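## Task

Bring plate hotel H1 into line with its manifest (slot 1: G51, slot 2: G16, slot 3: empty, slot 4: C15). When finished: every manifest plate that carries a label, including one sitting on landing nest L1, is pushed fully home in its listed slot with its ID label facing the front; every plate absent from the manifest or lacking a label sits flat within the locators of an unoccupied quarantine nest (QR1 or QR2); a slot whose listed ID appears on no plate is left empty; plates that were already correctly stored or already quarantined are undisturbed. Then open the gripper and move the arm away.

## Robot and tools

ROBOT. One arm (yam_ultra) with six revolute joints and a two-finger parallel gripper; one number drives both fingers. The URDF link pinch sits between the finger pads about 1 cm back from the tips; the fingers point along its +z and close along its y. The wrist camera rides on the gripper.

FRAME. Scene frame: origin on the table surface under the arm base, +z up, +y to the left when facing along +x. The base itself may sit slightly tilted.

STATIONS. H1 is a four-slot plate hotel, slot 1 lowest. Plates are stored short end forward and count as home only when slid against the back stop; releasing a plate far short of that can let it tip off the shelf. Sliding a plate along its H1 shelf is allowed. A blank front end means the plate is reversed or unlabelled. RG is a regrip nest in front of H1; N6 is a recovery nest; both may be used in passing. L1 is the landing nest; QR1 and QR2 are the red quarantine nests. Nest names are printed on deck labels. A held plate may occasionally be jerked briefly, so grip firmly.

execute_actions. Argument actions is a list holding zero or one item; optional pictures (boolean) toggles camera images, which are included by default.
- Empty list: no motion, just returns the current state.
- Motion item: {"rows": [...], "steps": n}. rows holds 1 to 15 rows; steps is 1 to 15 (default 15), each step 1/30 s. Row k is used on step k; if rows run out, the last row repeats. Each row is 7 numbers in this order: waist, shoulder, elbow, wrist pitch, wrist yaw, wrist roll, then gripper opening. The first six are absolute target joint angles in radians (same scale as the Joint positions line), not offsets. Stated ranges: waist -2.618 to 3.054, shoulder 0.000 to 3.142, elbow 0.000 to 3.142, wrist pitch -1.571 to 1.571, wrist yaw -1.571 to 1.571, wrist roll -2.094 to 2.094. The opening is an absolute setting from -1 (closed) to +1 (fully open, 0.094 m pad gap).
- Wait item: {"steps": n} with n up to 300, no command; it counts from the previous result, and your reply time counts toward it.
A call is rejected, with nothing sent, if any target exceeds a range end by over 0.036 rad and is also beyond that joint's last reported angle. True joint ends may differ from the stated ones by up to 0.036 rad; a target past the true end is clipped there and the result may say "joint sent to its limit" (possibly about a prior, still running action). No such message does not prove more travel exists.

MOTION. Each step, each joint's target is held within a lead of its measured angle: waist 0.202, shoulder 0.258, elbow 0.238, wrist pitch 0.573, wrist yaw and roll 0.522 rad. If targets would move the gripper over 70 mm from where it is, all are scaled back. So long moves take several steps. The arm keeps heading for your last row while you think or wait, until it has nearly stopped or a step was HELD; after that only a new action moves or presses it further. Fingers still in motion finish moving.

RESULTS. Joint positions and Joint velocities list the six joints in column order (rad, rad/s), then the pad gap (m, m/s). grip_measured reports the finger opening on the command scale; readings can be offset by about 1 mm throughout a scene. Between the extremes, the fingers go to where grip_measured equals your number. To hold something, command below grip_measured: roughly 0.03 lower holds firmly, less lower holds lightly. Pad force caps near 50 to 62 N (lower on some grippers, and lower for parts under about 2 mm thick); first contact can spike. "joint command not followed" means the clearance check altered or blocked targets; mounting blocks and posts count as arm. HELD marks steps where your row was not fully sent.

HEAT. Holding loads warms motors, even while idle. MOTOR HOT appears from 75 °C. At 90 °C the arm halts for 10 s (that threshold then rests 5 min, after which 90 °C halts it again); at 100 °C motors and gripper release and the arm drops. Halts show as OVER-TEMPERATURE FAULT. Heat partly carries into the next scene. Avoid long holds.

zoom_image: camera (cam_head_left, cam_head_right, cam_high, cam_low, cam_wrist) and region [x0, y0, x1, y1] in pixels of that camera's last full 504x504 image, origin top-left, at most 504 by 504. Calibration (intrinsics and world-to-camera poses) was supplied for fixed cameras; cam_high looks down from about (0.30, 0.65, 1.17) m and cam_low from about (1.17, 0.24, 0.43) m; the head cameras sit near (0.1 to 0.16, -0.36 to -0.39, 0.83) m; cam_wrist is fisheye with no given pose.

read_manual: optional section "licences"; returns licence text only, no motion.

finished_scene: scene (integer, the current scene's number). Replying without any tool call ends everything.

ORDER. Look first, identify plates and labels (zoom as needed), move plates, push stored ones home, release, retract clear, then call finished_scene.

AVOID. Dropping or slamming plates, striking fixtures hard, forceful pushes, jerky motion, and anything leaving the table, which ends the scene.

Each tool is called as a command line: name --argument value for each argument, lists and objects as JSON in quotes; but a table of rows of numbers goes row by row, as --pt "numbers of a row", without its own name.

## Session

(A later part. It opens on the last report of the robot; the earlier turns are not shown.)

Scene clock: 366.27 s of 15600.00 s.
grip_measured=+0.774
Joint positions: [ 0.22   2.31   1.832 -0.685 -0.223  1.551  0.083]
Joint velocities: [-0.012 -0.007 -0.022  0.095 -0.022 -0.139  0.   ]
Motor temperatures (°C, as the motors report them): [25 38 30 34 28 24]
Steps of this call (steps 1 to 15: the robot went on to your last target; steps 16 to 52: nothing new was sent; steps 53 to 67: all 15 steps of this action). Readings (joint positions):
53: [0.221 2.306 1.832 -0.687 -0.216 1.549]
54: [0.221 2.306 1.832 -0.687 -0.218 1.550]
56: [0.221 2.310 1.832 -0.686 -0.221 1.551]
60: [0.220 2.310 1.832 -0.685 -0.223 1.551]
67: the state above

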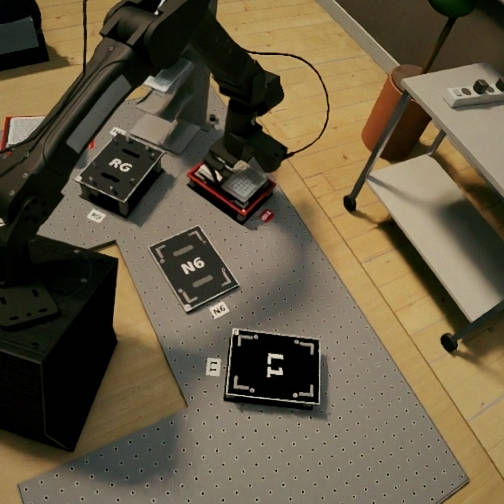

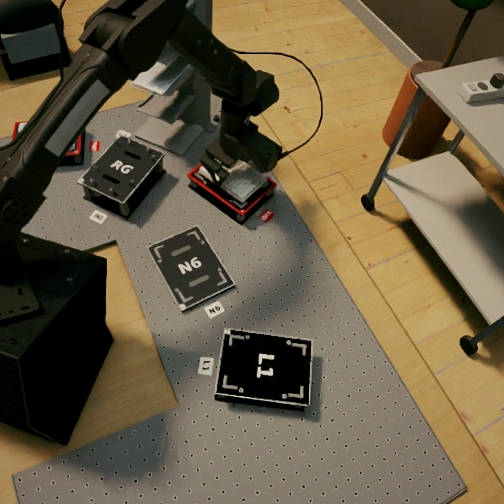

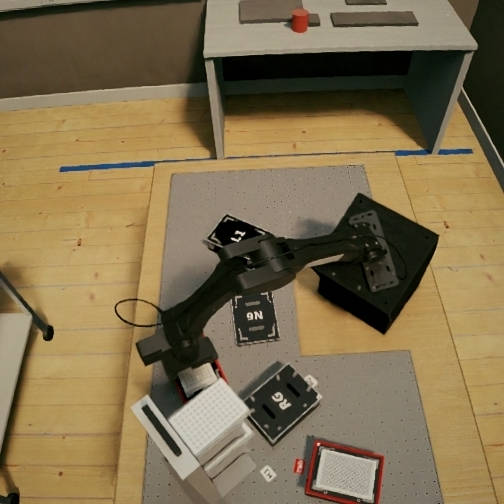

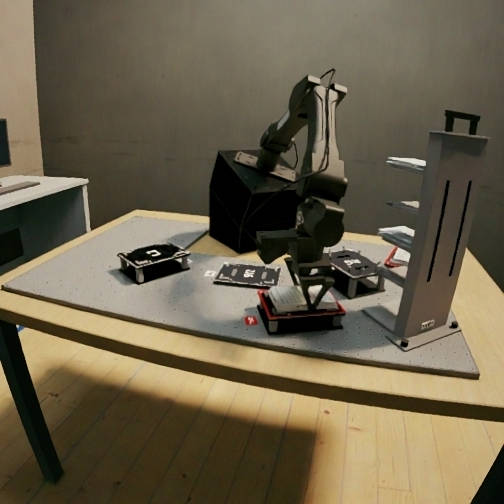

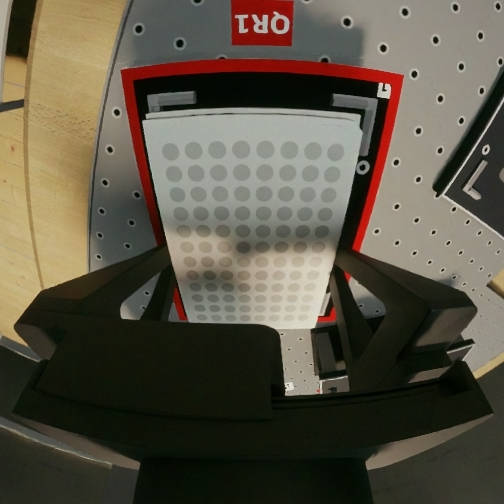

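execute_actions --actions '[{"rows":[[0.205,2.285,1.86,-0.71,-0.2,1.56,0.735],[0.205,2.28,1.86,-0.72,-0.195,1.56,0.735],[0.205,2.28,1.86,-0.725,-0.195,1.56,0.735]],"steps":15}]'

zoom_image --camera "cam_low" --region '[245,250,365,340]'

Scene clock: 368.17 s of 15600.00 s.
grip_measured=+0.774
Joint positions: [ 0.22   2.308  1.832 -0.689 -0.219  1.552  0.083]
Joint velocities: [ 0.007 -0.017 -0.022  0.007  0.022 -0.051 -0.001]
Motor temperatures (°C, as the motors report them): [25 38 30 34 28 24]
Steps of this call (steps 1 to 15: the robot went on to your last target; steps 16 to 42: nothing new was sent; steps 43 to 57: all 15 steps of this action). Readings (joint positions):
43: [0.220 2.310 1.832 -0.685 -0.223 1.551]
44: [0.220 2.309 1.832 -0.685 -0.222 1.551]
46: [0.220 2.308 1.832 -0.688 -0.220 1.552]
50: [0.220 2.308 1.832 -0.689 -0.219 1.552]
57: the state above

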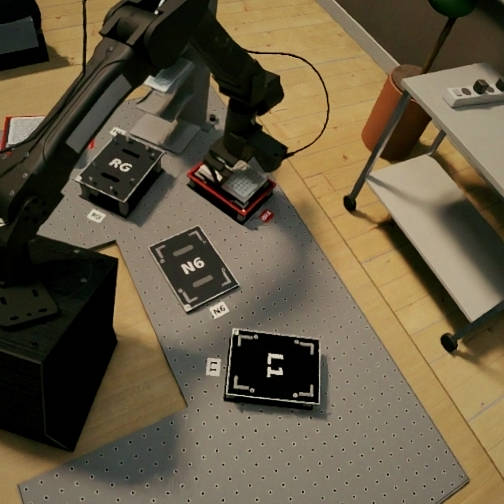

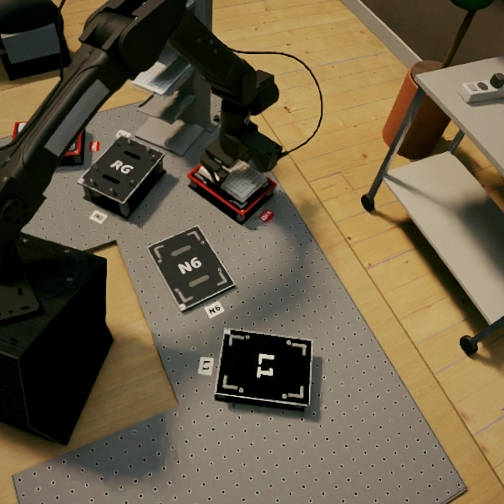

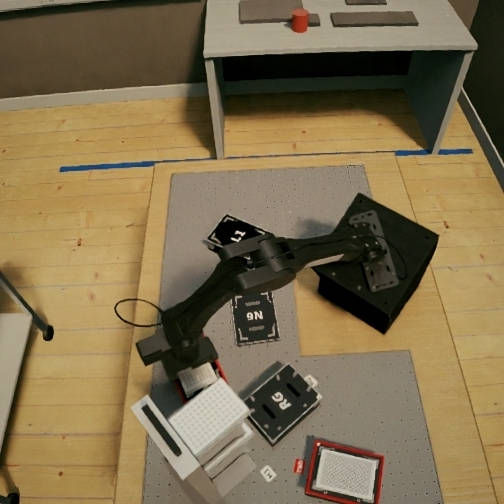

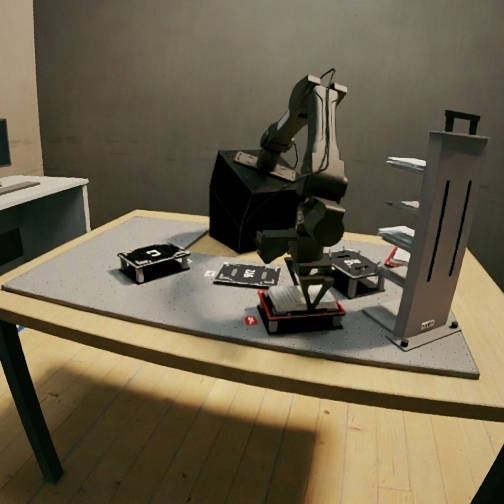

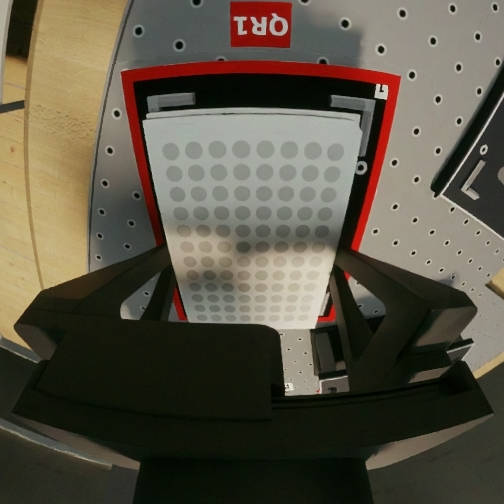

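Region (245, 250, 365, 340) of cam_low's 504x504 image, scaled by 4.200, with more detail than that image has; it fills the top 378 rows of this view, and the rest is white.

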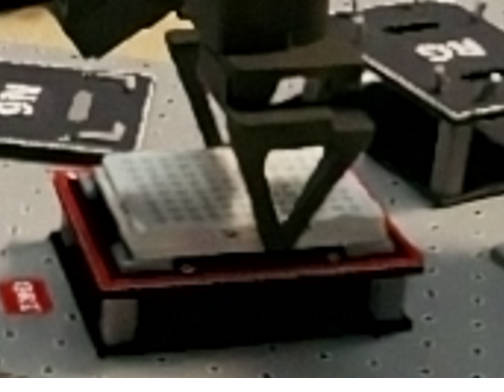

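execute_actions --actions '[{"rows":[[0.205,2.27,1.86,-0.725,-0.22,1.56,0.735],[0.2,2.265,1.86,-0.725,-0.24,1.56,0.735],[0.196,2.265,1.86,-0.725,-0.255,1.56,0.735],[0.193,2.265,1.86,-0.725,-0.255,1.55,0.735]],"steps":15}]'

zoom_image --camera "cam_low" --region '[245,250,365,340]'

Scene clock: 370.20 s of 15600.00 s.
grip_measured=+0.774
Joint positions: [ 0.21   2.296  1.832 -0.707 -0.251  1.552  0.083]
Joint velocities: [ 0.012  0.007 -0.012 -0.066  0.022 -0.037 -0.   ]
Motor temperatures (°C, as the motors report them): [25 39 30 34 28 24]
Steps of this call (steps 1 to 15: the robot went on to your last target; steps 16 to 46: nothing new was sent; steps 47 to 61: all 15 steps of this action). Readings (joint positions):
47: [0.220 2.307 1.832 -0.689 -0.219 1.552]
48: [0.220 2.305 1.832 -0.691 -0.221 1.552]
50: [0.218 2.301 1.832 -0.696 -0.232 1.552]
54: [0.213 2.296 1.832 -0.703 -0.245 1.552]
61: the state above

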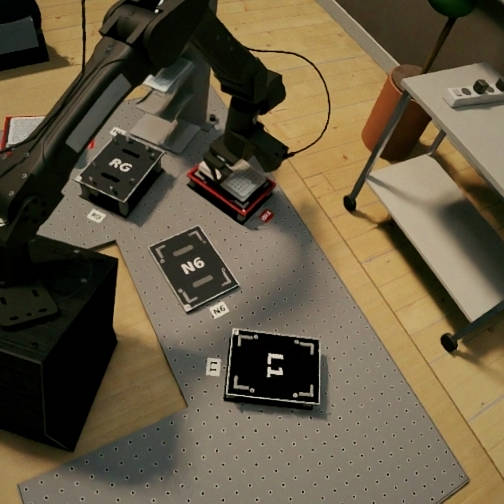

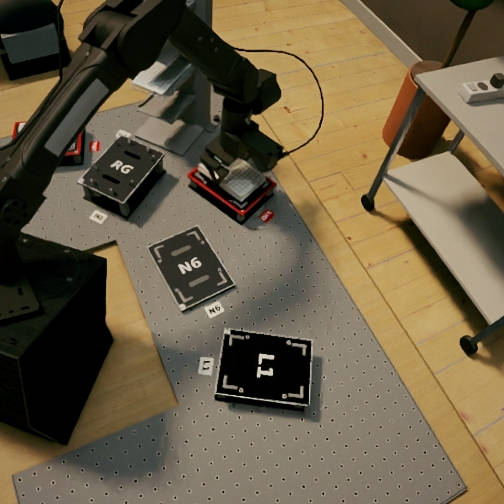

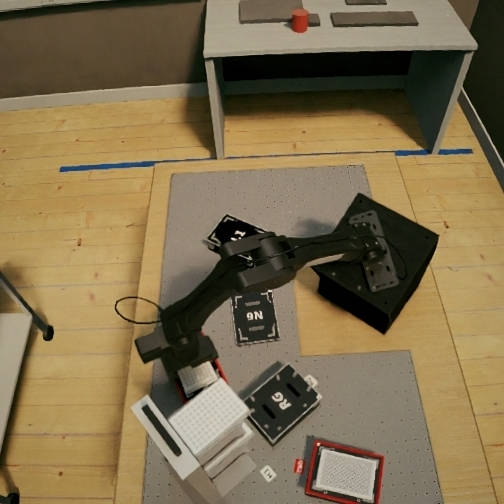

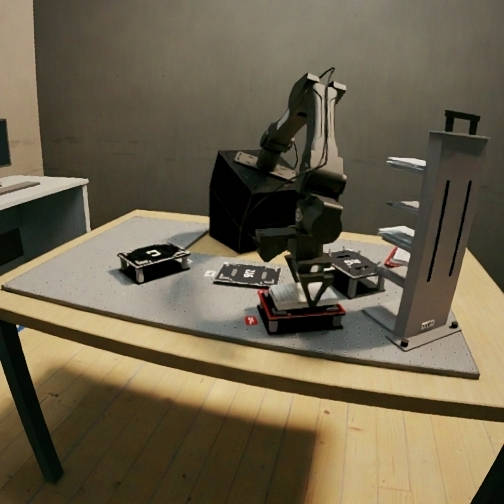

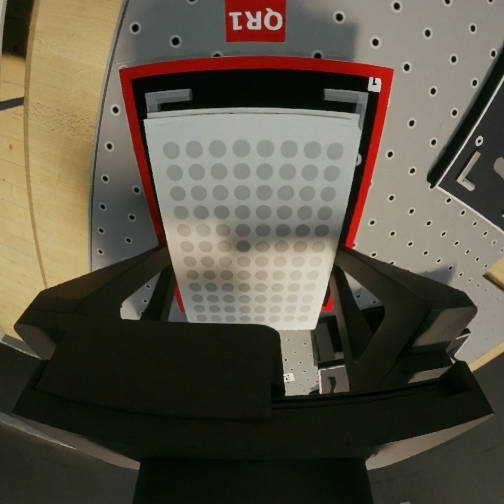

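Region (245, 250, 365, 340) of cam_low's 504x504 image, scaled by 4.200, with more detail than that image has; it fills the top 378 rows of this view, and the rest is white.

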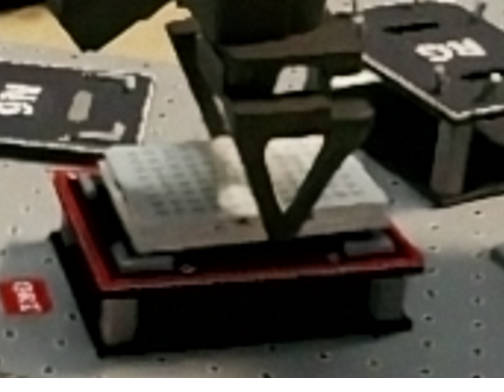

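execute_actions --actions '[{"rows":[[0.193,2.285,1.86,-0.69,-0.255,1.55,0.735],[0.193,2.295,1.86,-0.685,-0.255,1.55,0.735],[0.193,2.3,1.86,-0.685,-0.255,1.55,0.735],[0.193,2.304,1.86,-0.685,-0.255,1.55,0.735]],"steps":15}]'

Scene clock: 372.50 s of 15600.00 s.
grip_measured=+0.774
Joint positions: [ 0.21   2.314  1.832 -0.693 -0.254  1.552  0.083]
Joint velocities: [-0.012 -0.007  0.007 -0.139 -0.022  0.007 -0.001]
Motor temperatures (°C, as the motors report them): [25 40 30 34 28 24]
Steps of this call (steps 1 to 15: the robot went on to your last target; steps 16 to 54: nothing new was sent; steps 55 to 69: all 15 steps of this action). Readings (joint positions):
55: [0.210 2.296 1.832 -0.708 -0.253 1.552]
56: [0.210 2.297 1.832 -0.706 -0.253 1.552]
58: [0.210 2.300 1.832 -0.700 -0.253 1.552]
62: [0.210 2.310 1.832 -0.696 -0.253 1.552]
69: the state above

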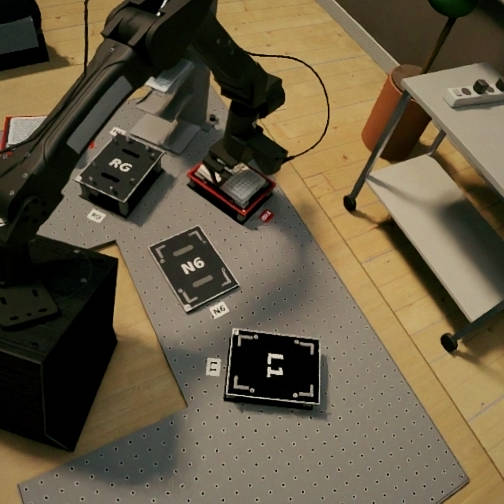

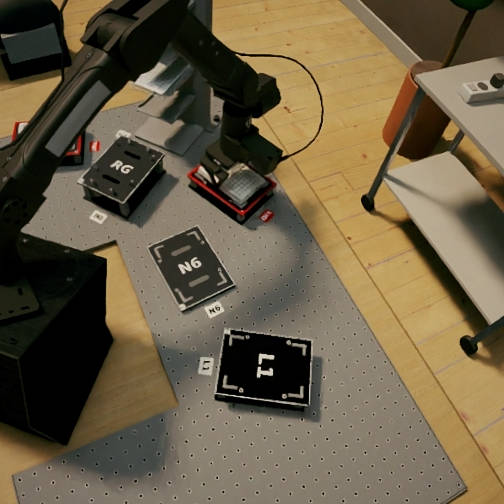

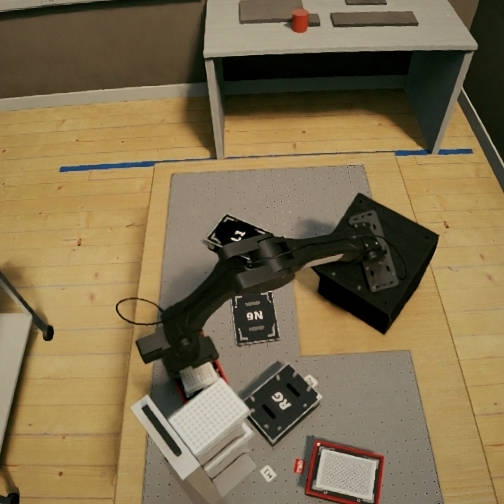

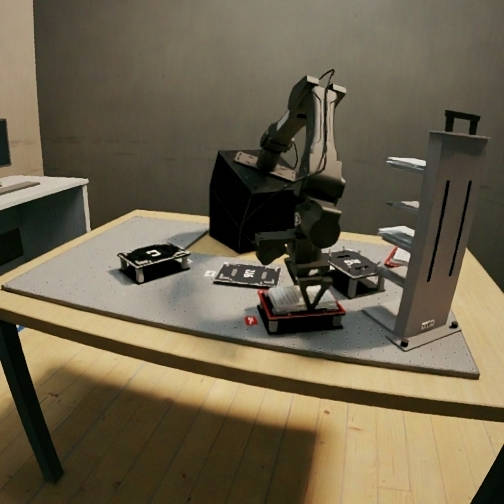

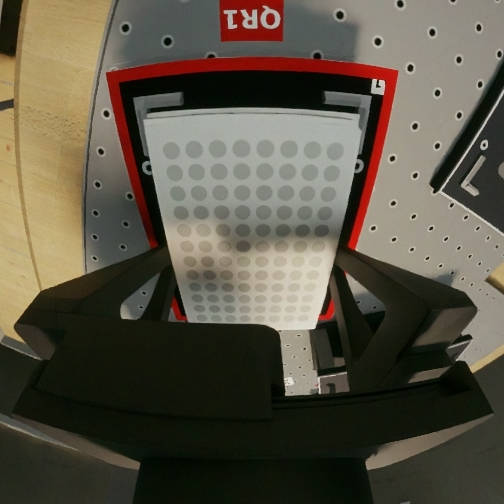

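execute_actions --actions '[{"rows":[[0.193,2.304,1.86,-0.685,-0.235,1.533,0.735],[0.193,2.304,1.86,-0.685,-0.235,1.533,0.735],[0.193,2.304,1.86,-0.685,-0.235,1.533,0.735],[0.193,2.31,1.86,-0.68,-0.235,1.533,0.735],[0.193,2.315,1.86,-0.68,-0.235,1.533,0.735],[0.193,2.32,1.86,-0.68,-0.235,1.533,0.735]],"steps":15}]'

zoom_image --camera "cam_low" --region '[245,250,365,340]'

Scene clock: 375.10 s of 15600.00 s.
grip_measured=+0.774
Joint positions: [ 0.209  2.317  1.832 -0.69  -0.252  1.54   0.083]
Joint velocities: [-0.007 -0.017 -0.007 -0.022 -0.037  0.007  0.001]
Motor temperatures (°C, as the motors report them): [25 40 30 34 28 24]
Steps of this call (steps 1 to 15: the robot went on to your last target; steps 16 to 63: nothing new was sent; steps 64 to 78: all 15 steps of this action). Readings (joint positions):
64: [0.210 2.314 1.832 -0.693 -0.254 1.550]
65: [0.210 2.314 1.832 -0.693 -0.254 1.548]
67: [0.210 2.314 1.832 -0.693 -0.254 1.544]
71: [0.210 2.317 1.832 -0.691 -0.253 1.541]
78: the state above

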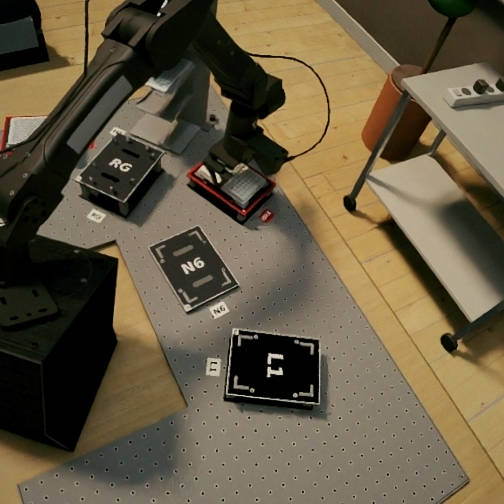

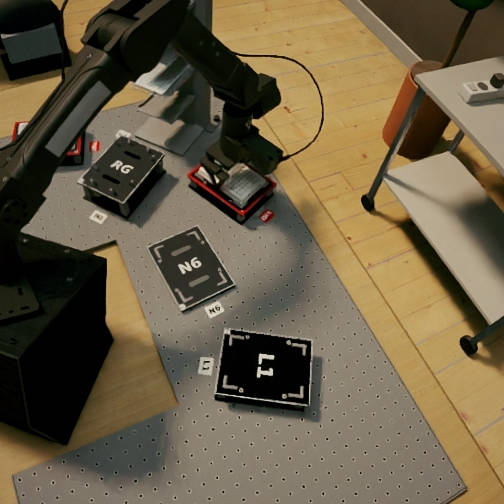

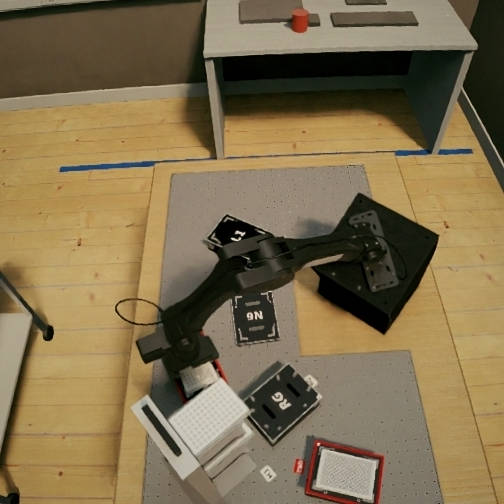

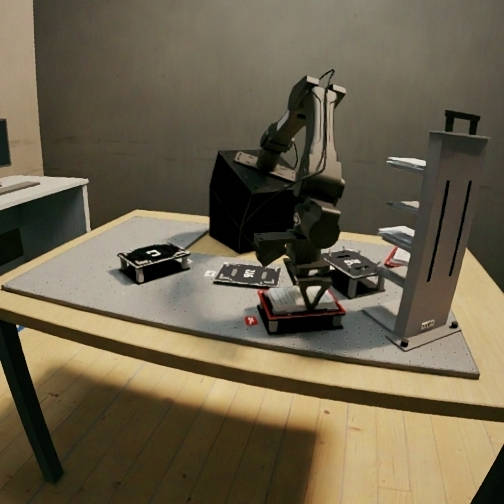

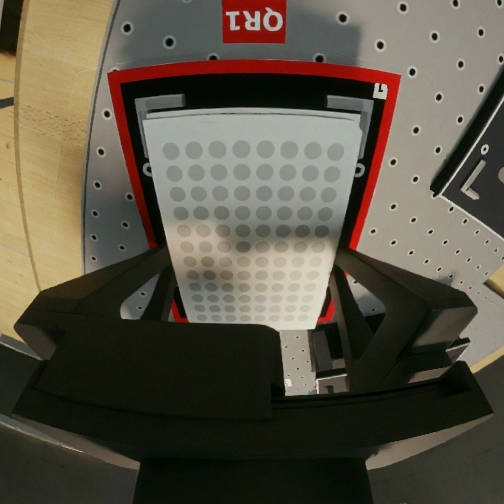

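Region (245, 250, 365, 340) of cam_low's 504x504 image, scaled by 4.200, with more detail than that image has; it fills the top 378 rows of this view, and the rest is white.

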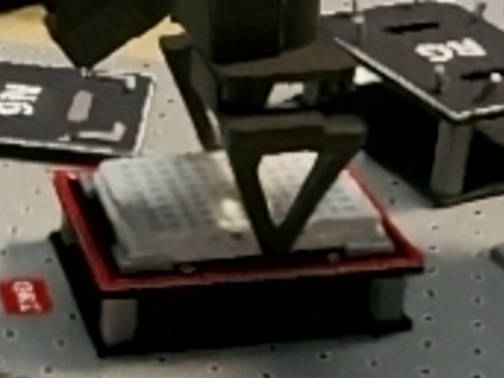

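Nudge 1 mm inward.

execute_actions --actions '[{"rows":[[0.193,2.31,1.86,-0.72,-0.235,1.533,0.735],[0.193,2.31,1.86,-0.73,-0.235,1.533,0.735],[0.193,2.31,1.86,-0.74,-0.235,1.533,0.735],[0.193,2.31,1.86,-0.74,-0.235,1.533,0.735],[0.193,2.32,1.86,-0.74,-0.235,1.533,0.735]],"steps":12}]'

Scene clock: 377.43 s of 15600.00 s.
grip_measured=+0.774
Joint positions: [ 0.209  2.317  1.832 -0.696 -0.251  1.538  0.083]
Joint velocities: [ 0.002 -0.007  0.012  0.007  0.007 -0.022 -0.001]
Motor temperatures (°C, as the motors report them): [25 40 31 34 28 24]
Steps of this call (steps 1 to 15: the robot went on to your last target; steps 16 to 58: nothing new was sent; steps 59 to 70: all 12 steps of this action). Readings (joint positions):
59: [0.209 2.317 1.832 -0.691 -0.252 1.540]
60: [0.209 2.317 1.832 -0.692 -0.252 1.540]
62: [0.209 2.317 1.832 -0.696 -0.252 1.539]
66: [0.209 2.317 1.832 -0.696 -0.251 1.538]
70: the state above

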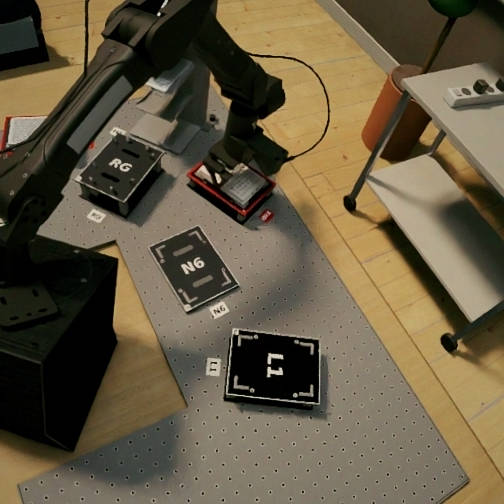

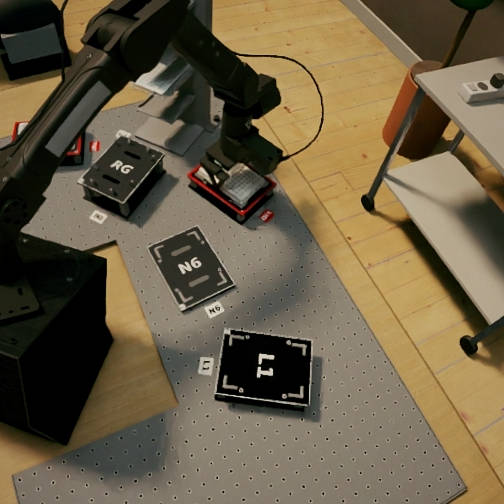

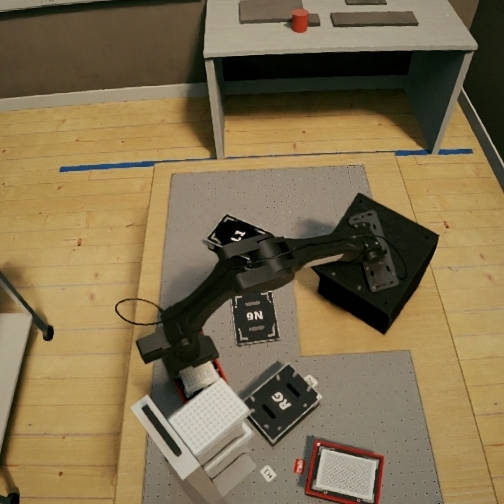

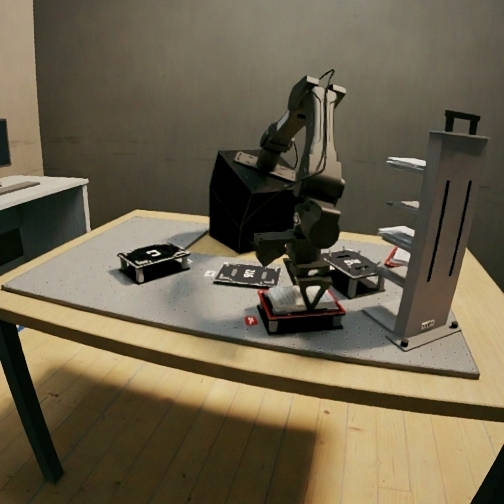

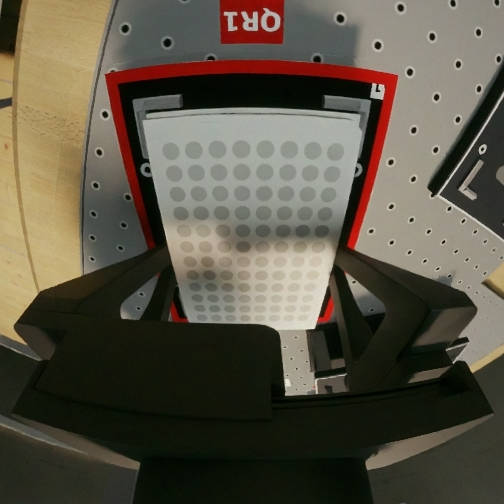

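execute_actions --actions '[{"rows":[[0.193,2.3,1.86,-0.70,-0.25,1.533,0.8],[0.193,2.3,1.86,-0.70,-0.25,1.533,0.83],[0.193,2.3,1.86,-0.70,-0.25,1.533,0.86],[0.193,2.3,1.86,-0.70,-0.25,1.533,0.92],[0.193,2.3,1.86,-0.70,-0.25,1.533,1],[0.193,2.3,1.86,-0.70,-0.25,1.533,1],[0.193,2.28,1.86,-0.73,-0.25,1.533,1],[0.193,2.27,1.86,-0.74,-0.25,1.533,1],[0.193,2.26,1.86,-0.75,-0.25,1.533,1],[0.193,2.25,1.86,-0.76,-0.25,1.533,1],[0.19,2.24,1.86,-0.77,-0.25,1.533,1],[0.185,2.23,1.86,-0.78,-0.25,1.533,1],[0.18,2.22,1.86,-0.785,-0.25,1.533,1]],"steps":15}]' --pictures false

execute_actions --actions '[{"rows":[[0.175,2.22,1.86,-0.785,-0.25,1.4,1],[0.17,2.22,1.86,-0.785,-0.25,1.2,1],[0.165,2.22,1.86,-0.785,-0.25,1.0,1],[0.162,2.22,1.86,-0.785,-0.25,-1.636,1]],"steps":15}]' --pictures false

execute_actions --actions '[{"steps":30}]'

Scene clock: 380.57 s of 15600.00 s.
grip_measured=+1.000
Joint positions: [ 0.205  2.258  1.832 -0.752 -0.251  1.538  0.094]
Joint velocities: [-0.066 -0.291 -0.022 -0.11   0.007  0.022  0.   ]
Motor temperatures (°C, as the motors report them): [25 41 31 33 28 24]
Steps of this call (steps 1 to 15: the robot went on to your last target; steps 16 to 79: nothing new was sent; steps 80 to 94: all 15 steps of this action). Readings (joint positions):
80: [0.209 2.317 1.832 -0.696 -0.251 1.538]
81: [0.209 2.317 1.832 -0.696 -0.251 1.538]
83: [0.209 2.317 1.832 -0.696 -0.251 1.538]
87: [0.209 2.314 1.832 -0.701 -0.251 1.538]
94: the state above

Scene clock: 381.07 s of 15600.00 s.
grip_measured=+1.000
Joint positions: [ 0.174  2.237  1.832 -0.773 -0.252  0.198  0.094]
Joint velocities: [-0.007 -0.022 -0.007  0.051 -0.007 -2.762  0.   ]
Motor temperatures (°C, as the motors report them): [25 41 31 33 28 24]
Steps of this call (steps 1 to 15: all 15 steps of this action). Readings (joint positions):
1: [0.202 2.249 1.832 -0.755 -0.251 1.519]
2: [0.199 2.243 1.832 -0.757 -0.252 1.466]
4: [0.191 2.237 1.832 -0.759 -0.252 1.286]
8: [0.176 2.237 1.832 -0.767 -0.252 0.890]
15: the state above

Scene clock: 382.07 s of 15600.00 s.
grip_measured=+1.000
Joint positions: [ 0.174  2.237  1.832 -0.775 -0.251 -1.618  0.094]
Joint velocities: [-0.002 -0.012  0.002  0.037  0.022 -0.125  0.   ]
Motor temperatures (°C, as the motors report them): [25 41 31 33 28 24]
Steps of this call (steps 1 to 30: the robot went on to your last target). Readings (joint positions):
1: [0.174 2.237 1.832 -0.774 -0.252 0.099]
2: [0.174 2.237 1.832 -0.774 -0.252 -0.000]
4: [0.174 2.237 1.832 -0.775 -0.252 -0.198]
8: [0.174 2.237 1.832 -0.775 -0.252 -0.594]
30: the state above

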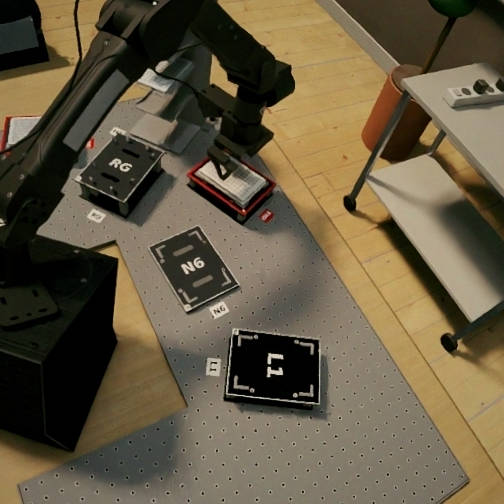

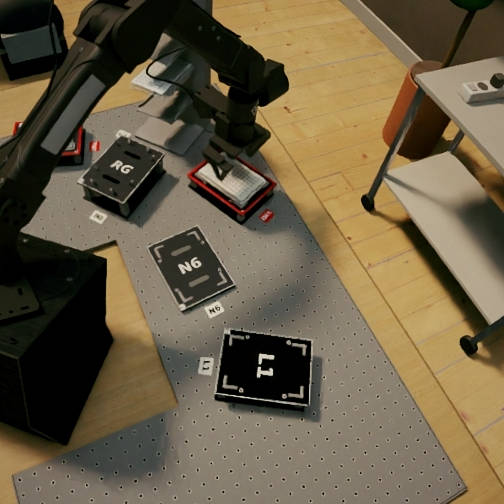

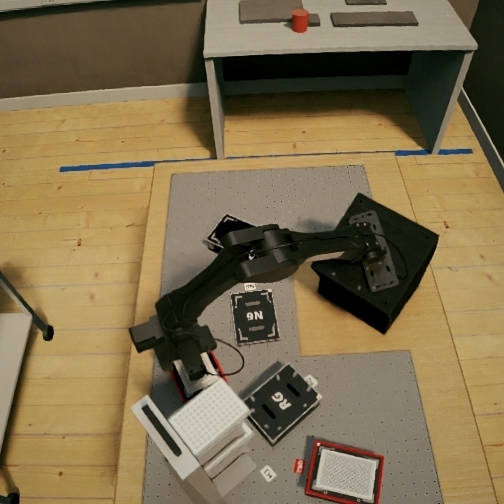

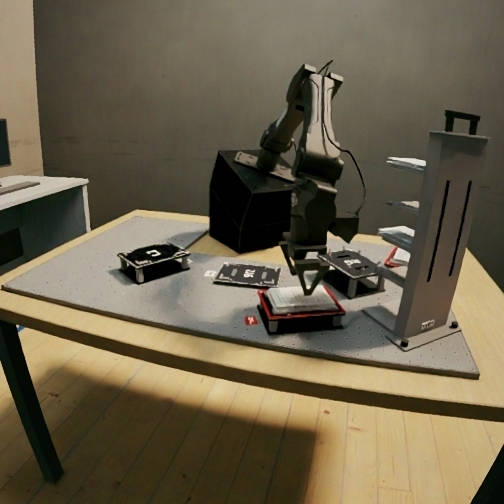

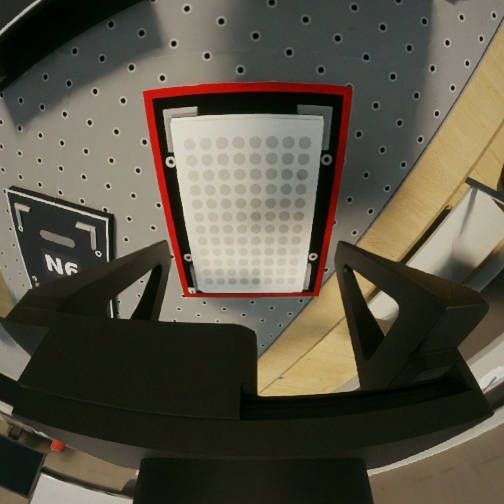

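execute_actions --actions '[{"rows":[[0.165,2.24,1.86,-0.755,-0.25,-1.645,1],[0.165,2.25,1.86,-0.745,-0.25,-1.645,1],[0.165,2.26,1.86,-0.735,-0.25,-1.645,1],[0.165,2.27,1.86,-0.725,-0.25,-1.645,1],[0.165,2.278,1.86,-0.715,-0.25,-1.645,1],[0.165,2.285,1.86,-0.705,-0.25,-1.645,1]],"steps":15}]'

Scene clock: 384.03 s of 15600.00 s.
grip_measured=+1.000
Joint positions: [ 0.174  2.303  1.832 -0.719 -0.249 -1.639  0.094]
Joint velocities: [-0.027  0.012 -0.007  0.066 -0.037 -0.066  0.   ]
Motor temperatures (°C, as the motors report them): [25 41 31 33 28 24]
Steps of this call (steps 1 to 30: the robot went on to your last target; steps 31 to 44: nothing new was sent; steps 45 to 59: all 15 steps of this action). Readings (joint positions):
45: [0.174 2.238 1.832 -0.774 -0.251 -1.631]
46: [0.174 2.239 1.832 -0.771 -0.251 -1.633]
48: [0.174 2.248 1.832 -0.758 -0.251 -1.635]
52: [0.174 2.284 1.832 -0.730 -0.250 -1.637]
59: the state above

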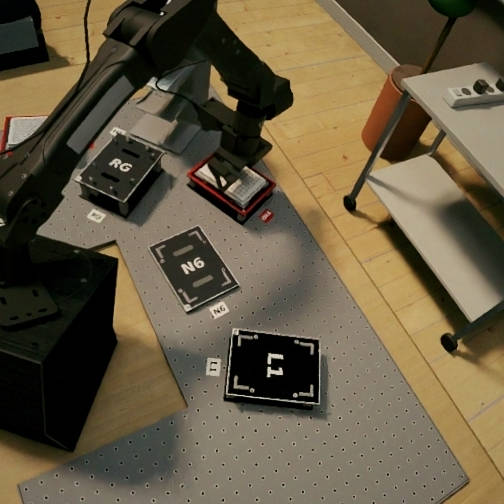

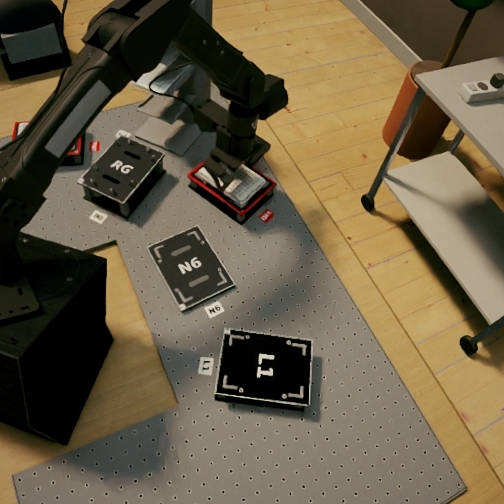

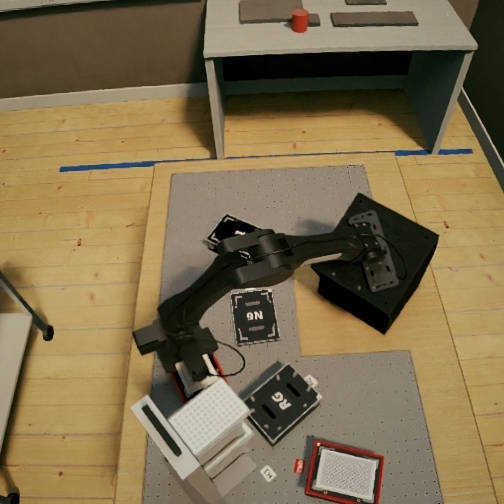

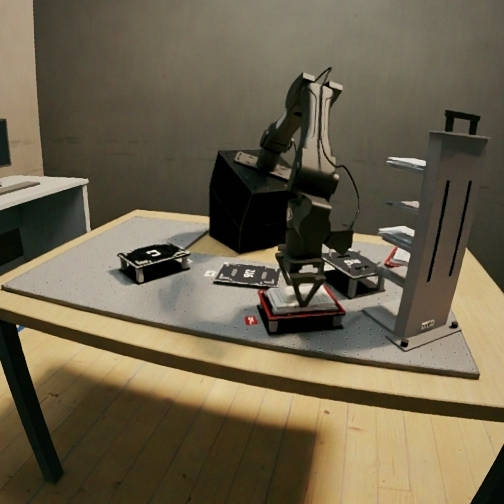

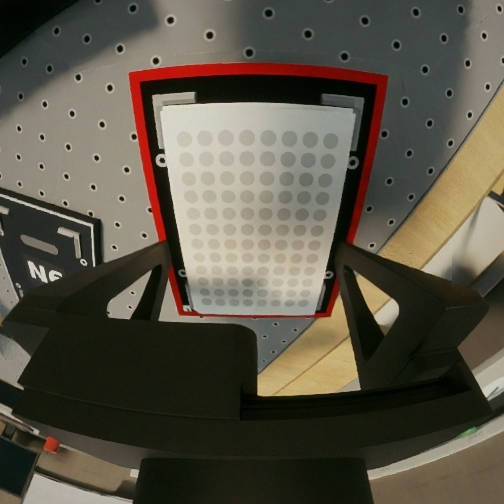

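execute_actions --actions '[{"rows":[[0.175,2.285,1.86,-0.685,-0.25,-1.63,1],[0.178,2.285,1.86,-0.68,-0.25,-1.63,1],[0.178,2.29,1.86,-0.675,-0.25,-1.63,1],[0.178,2.3,1.86,-0.67,-0.25,-1.63,1],[0.178,2.307,1.86,-0.665,-0.25,-1.63,1],[0.178,2.313,1.86,-0.66,-0.25,-1.63,1],[0.178,2.319,1.86,-0.66,-0.25,-1.63,1]],"steps":15}]'

zoom_image --camera "cam_low" --region '[245,250,365,340]'

Scene clock: 386.30 s of 15600.00 s.
grip_measured=+1.000
Joint positions: [ 0.174  2.317  1.834 -0.675 -0.249 -1.634  0.094]
Joint velocities: [-0.027  0.012  0.007  0.007 -0.007 -0.022  0.   ]
Motor temperatures (°C, as the motors report them): [25 42 31 33 28 24]
Steps of this call (steps 1 to 15: the robot went on to your last target; steps 16 to 53: nothing new was sent; steps 54 to 68: all 15 steps of this action). Readings (joint positions):
54: [0.174 2.303 1.832 -0.712 -0.249 -1.639]
55: [0.174 2.303 1.832 -0.708 -0.249 -1.638]
57: [0.174 2.303 1.832 -0.699 -0.249 -1.637]
61: [0.174 2.311 1.832 -0.679 -0.249 -1.636]
68: the state above

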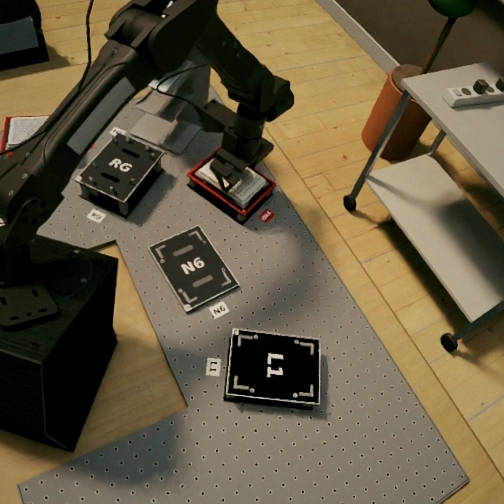

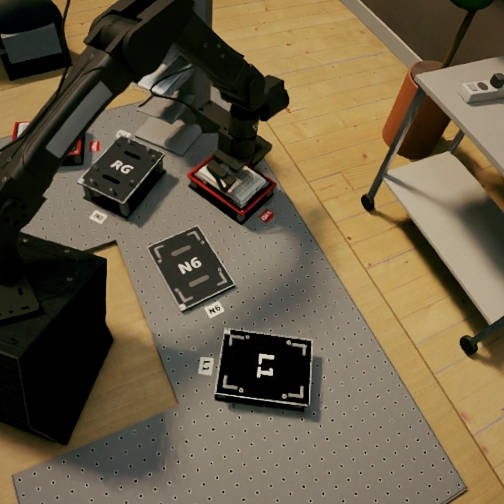

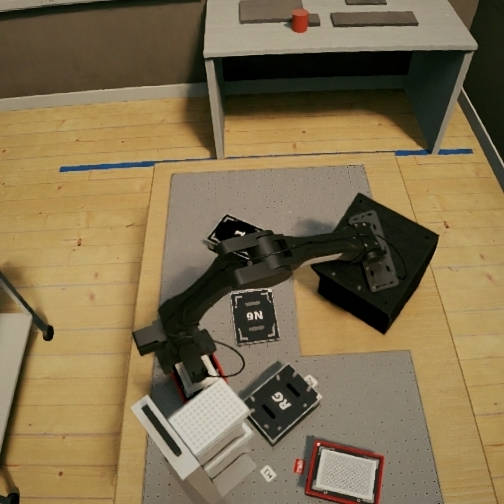

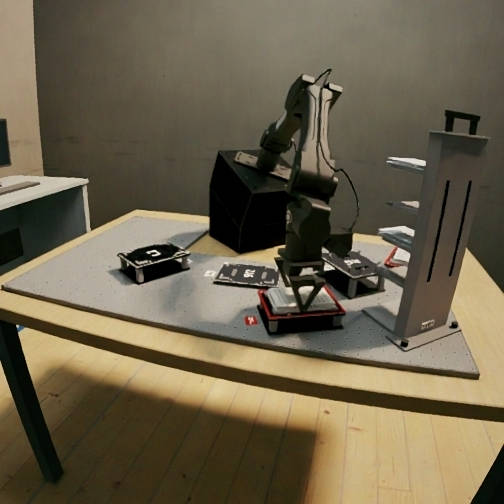

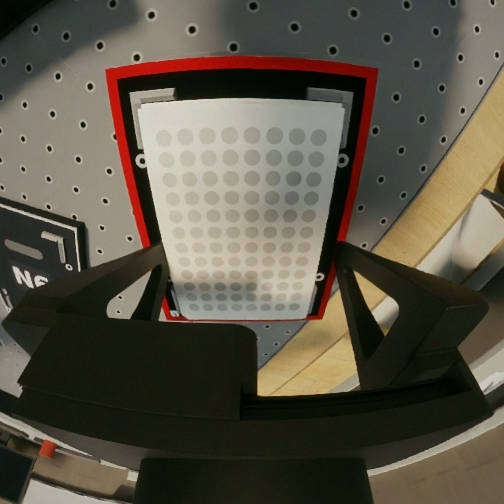

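Region (245, 250, 365, 340) of cam_low's 504x504 image, scaled by 4.200, with more detail than that image has; it fills the top 378 rows of this view, and the rest is white.

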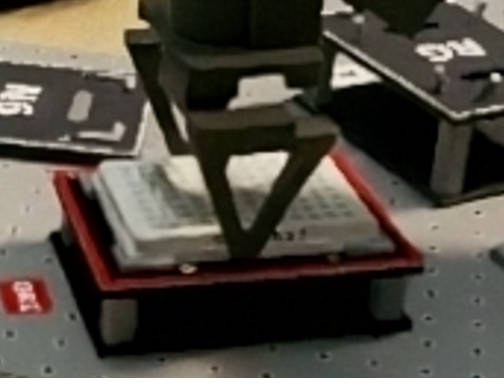

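Inner finger caught the plate edge; back it off inward.

execute_actions --actions '[{"rows":[[0.178,2.28,1.86,-0.70,-0.25,-1.63,1],[0.178,2.28,1.86,-0.71,-0.25,-1.63,1],[0.178,2.28,1.86,-0.71,-0.25,-1.63,1],[0.178,2.28,1.86,-0.71,-0.25,-1.63,1],[0.178,2.29,1.86,-0.71,-0.25,-1.63,1],[0.178,2.3,1.86,-0.71,-0.25,-1.63,1],[0.178,2.3,1.86,-0.71,-0.25,-1.63,1],[0.178,2.305,1.86,-0.71,-0.25,-1.63,1],[0.178,2.31,1.86,-0.70,-0.25,-1.63,1],[0.178,2.315,1.86,-0.70,-0.25,-1.63,1]],"steps":15}]' --pictures false

Scene clock: 389.40 s of 15600.00 s.
grip_measured=+1.000
Joint positions: [ 0.177  2.317  1.834 -0.689 -0.249 -1.634  0.094]
Joint velocities: [ 0.002  0.061 -0.002  0.007 -0.022 -0.037  0.   ]
Motor temperatures (°C, as the motors report them): [25 42 31 33 28 24]
Steps of this call (steps 1 to 15: the robot went on to your last target; steps 16 to 78: nothing new was sent; steps 79 to 93: all 15 steps of this action). Readings (joint positions):
79: [0.174 2.316 1.834 -0.677 -0.249 -1.634]
80: [0.174 2.314 1.834 -0.680 -0.249 -1.634]
82: [0.174 2.311 1.834 -0.684 -0.249 -1.634]
86: [0.176 2.311 1.834 -0.689 -0.249 -1.634]
93: the state above

execute_actions --actions '[{"rows":[[0.17,2.32,1.86,-0.675,-0.25,-1.63,1],[0.17,2.325,1.86,-0.67,-0.25,-1.63,1]],"steps":12}]'

zoom_image --camera "cam_low" --region '[245,250,365,340]'

Scene clock: 390.77 s of 15600.00 s.
grip_measured=+1.000
Joint positions: [ 0.177  2.33   1.834 -0.678 -0.249 -1.634  0.094]
Joint velocities: [-0.007  0.012  0.002  0.007  0.007 -0.007  0.   ]
Motor temperatures (°C, as the motors report them): [25 42 31 33 28 24]
Steps of this call (steps 1 to 15: the robot went on to your last target; steps 16 to 29: nothing new was sent; steps 30 to 41: all 12 steps of this action). Readings (joint positions):
30: [0.177 2.322 1.834 -0.689 -0.249 -1.634]
31: [0.177 2.323 1.834 -0.688 -0.249 -1.634]
33: [0.177 2.325 1.834 -0.683 -0.249 -1.634]
37: [0.177 2.330 1.834 -0.680 -0.249 -1.634]
41: the state above

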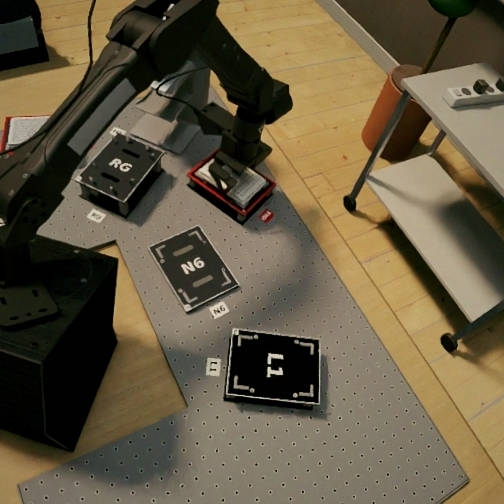

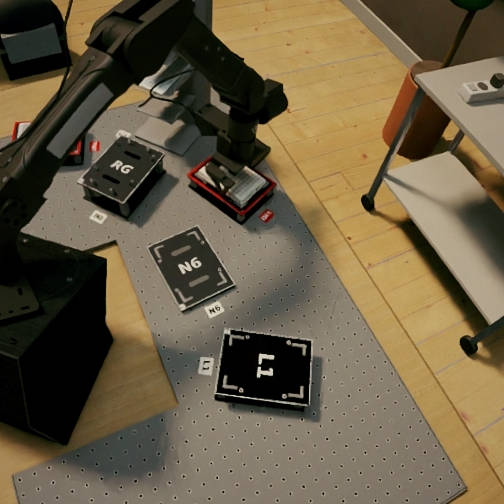

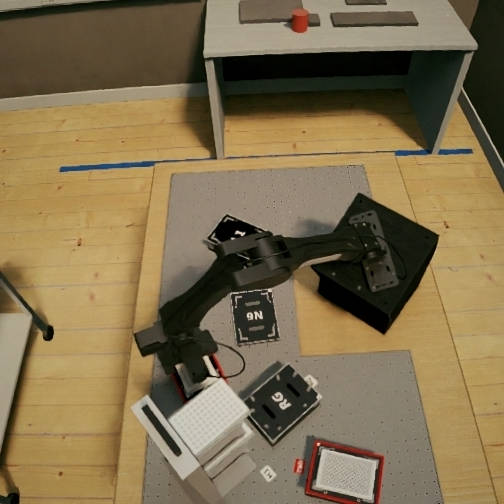

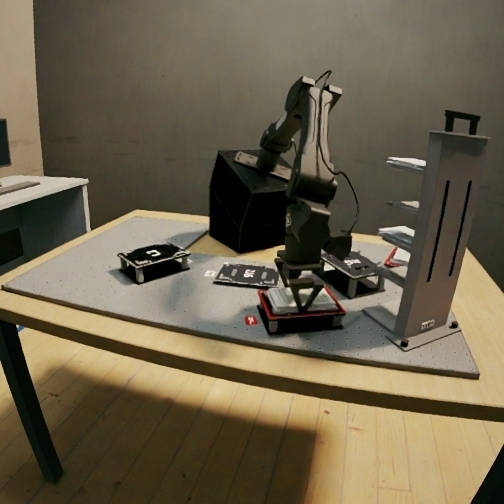

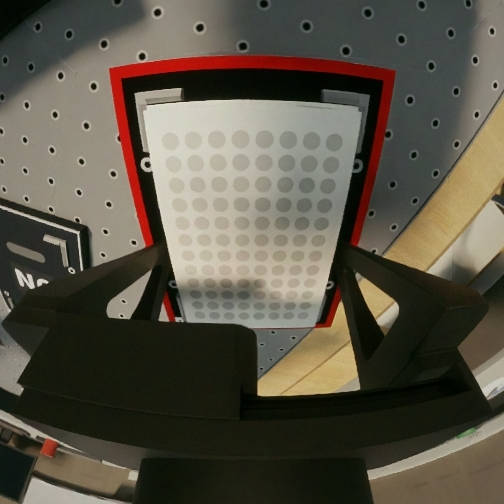

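Region (245, 250, 365, 340) of cam_low's 504x504 image, scaled by 4.200, with more detail than that image has; it fills the top 378 rows of this view, and the rest is white.

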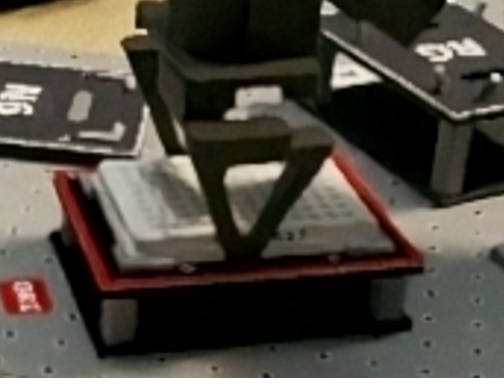

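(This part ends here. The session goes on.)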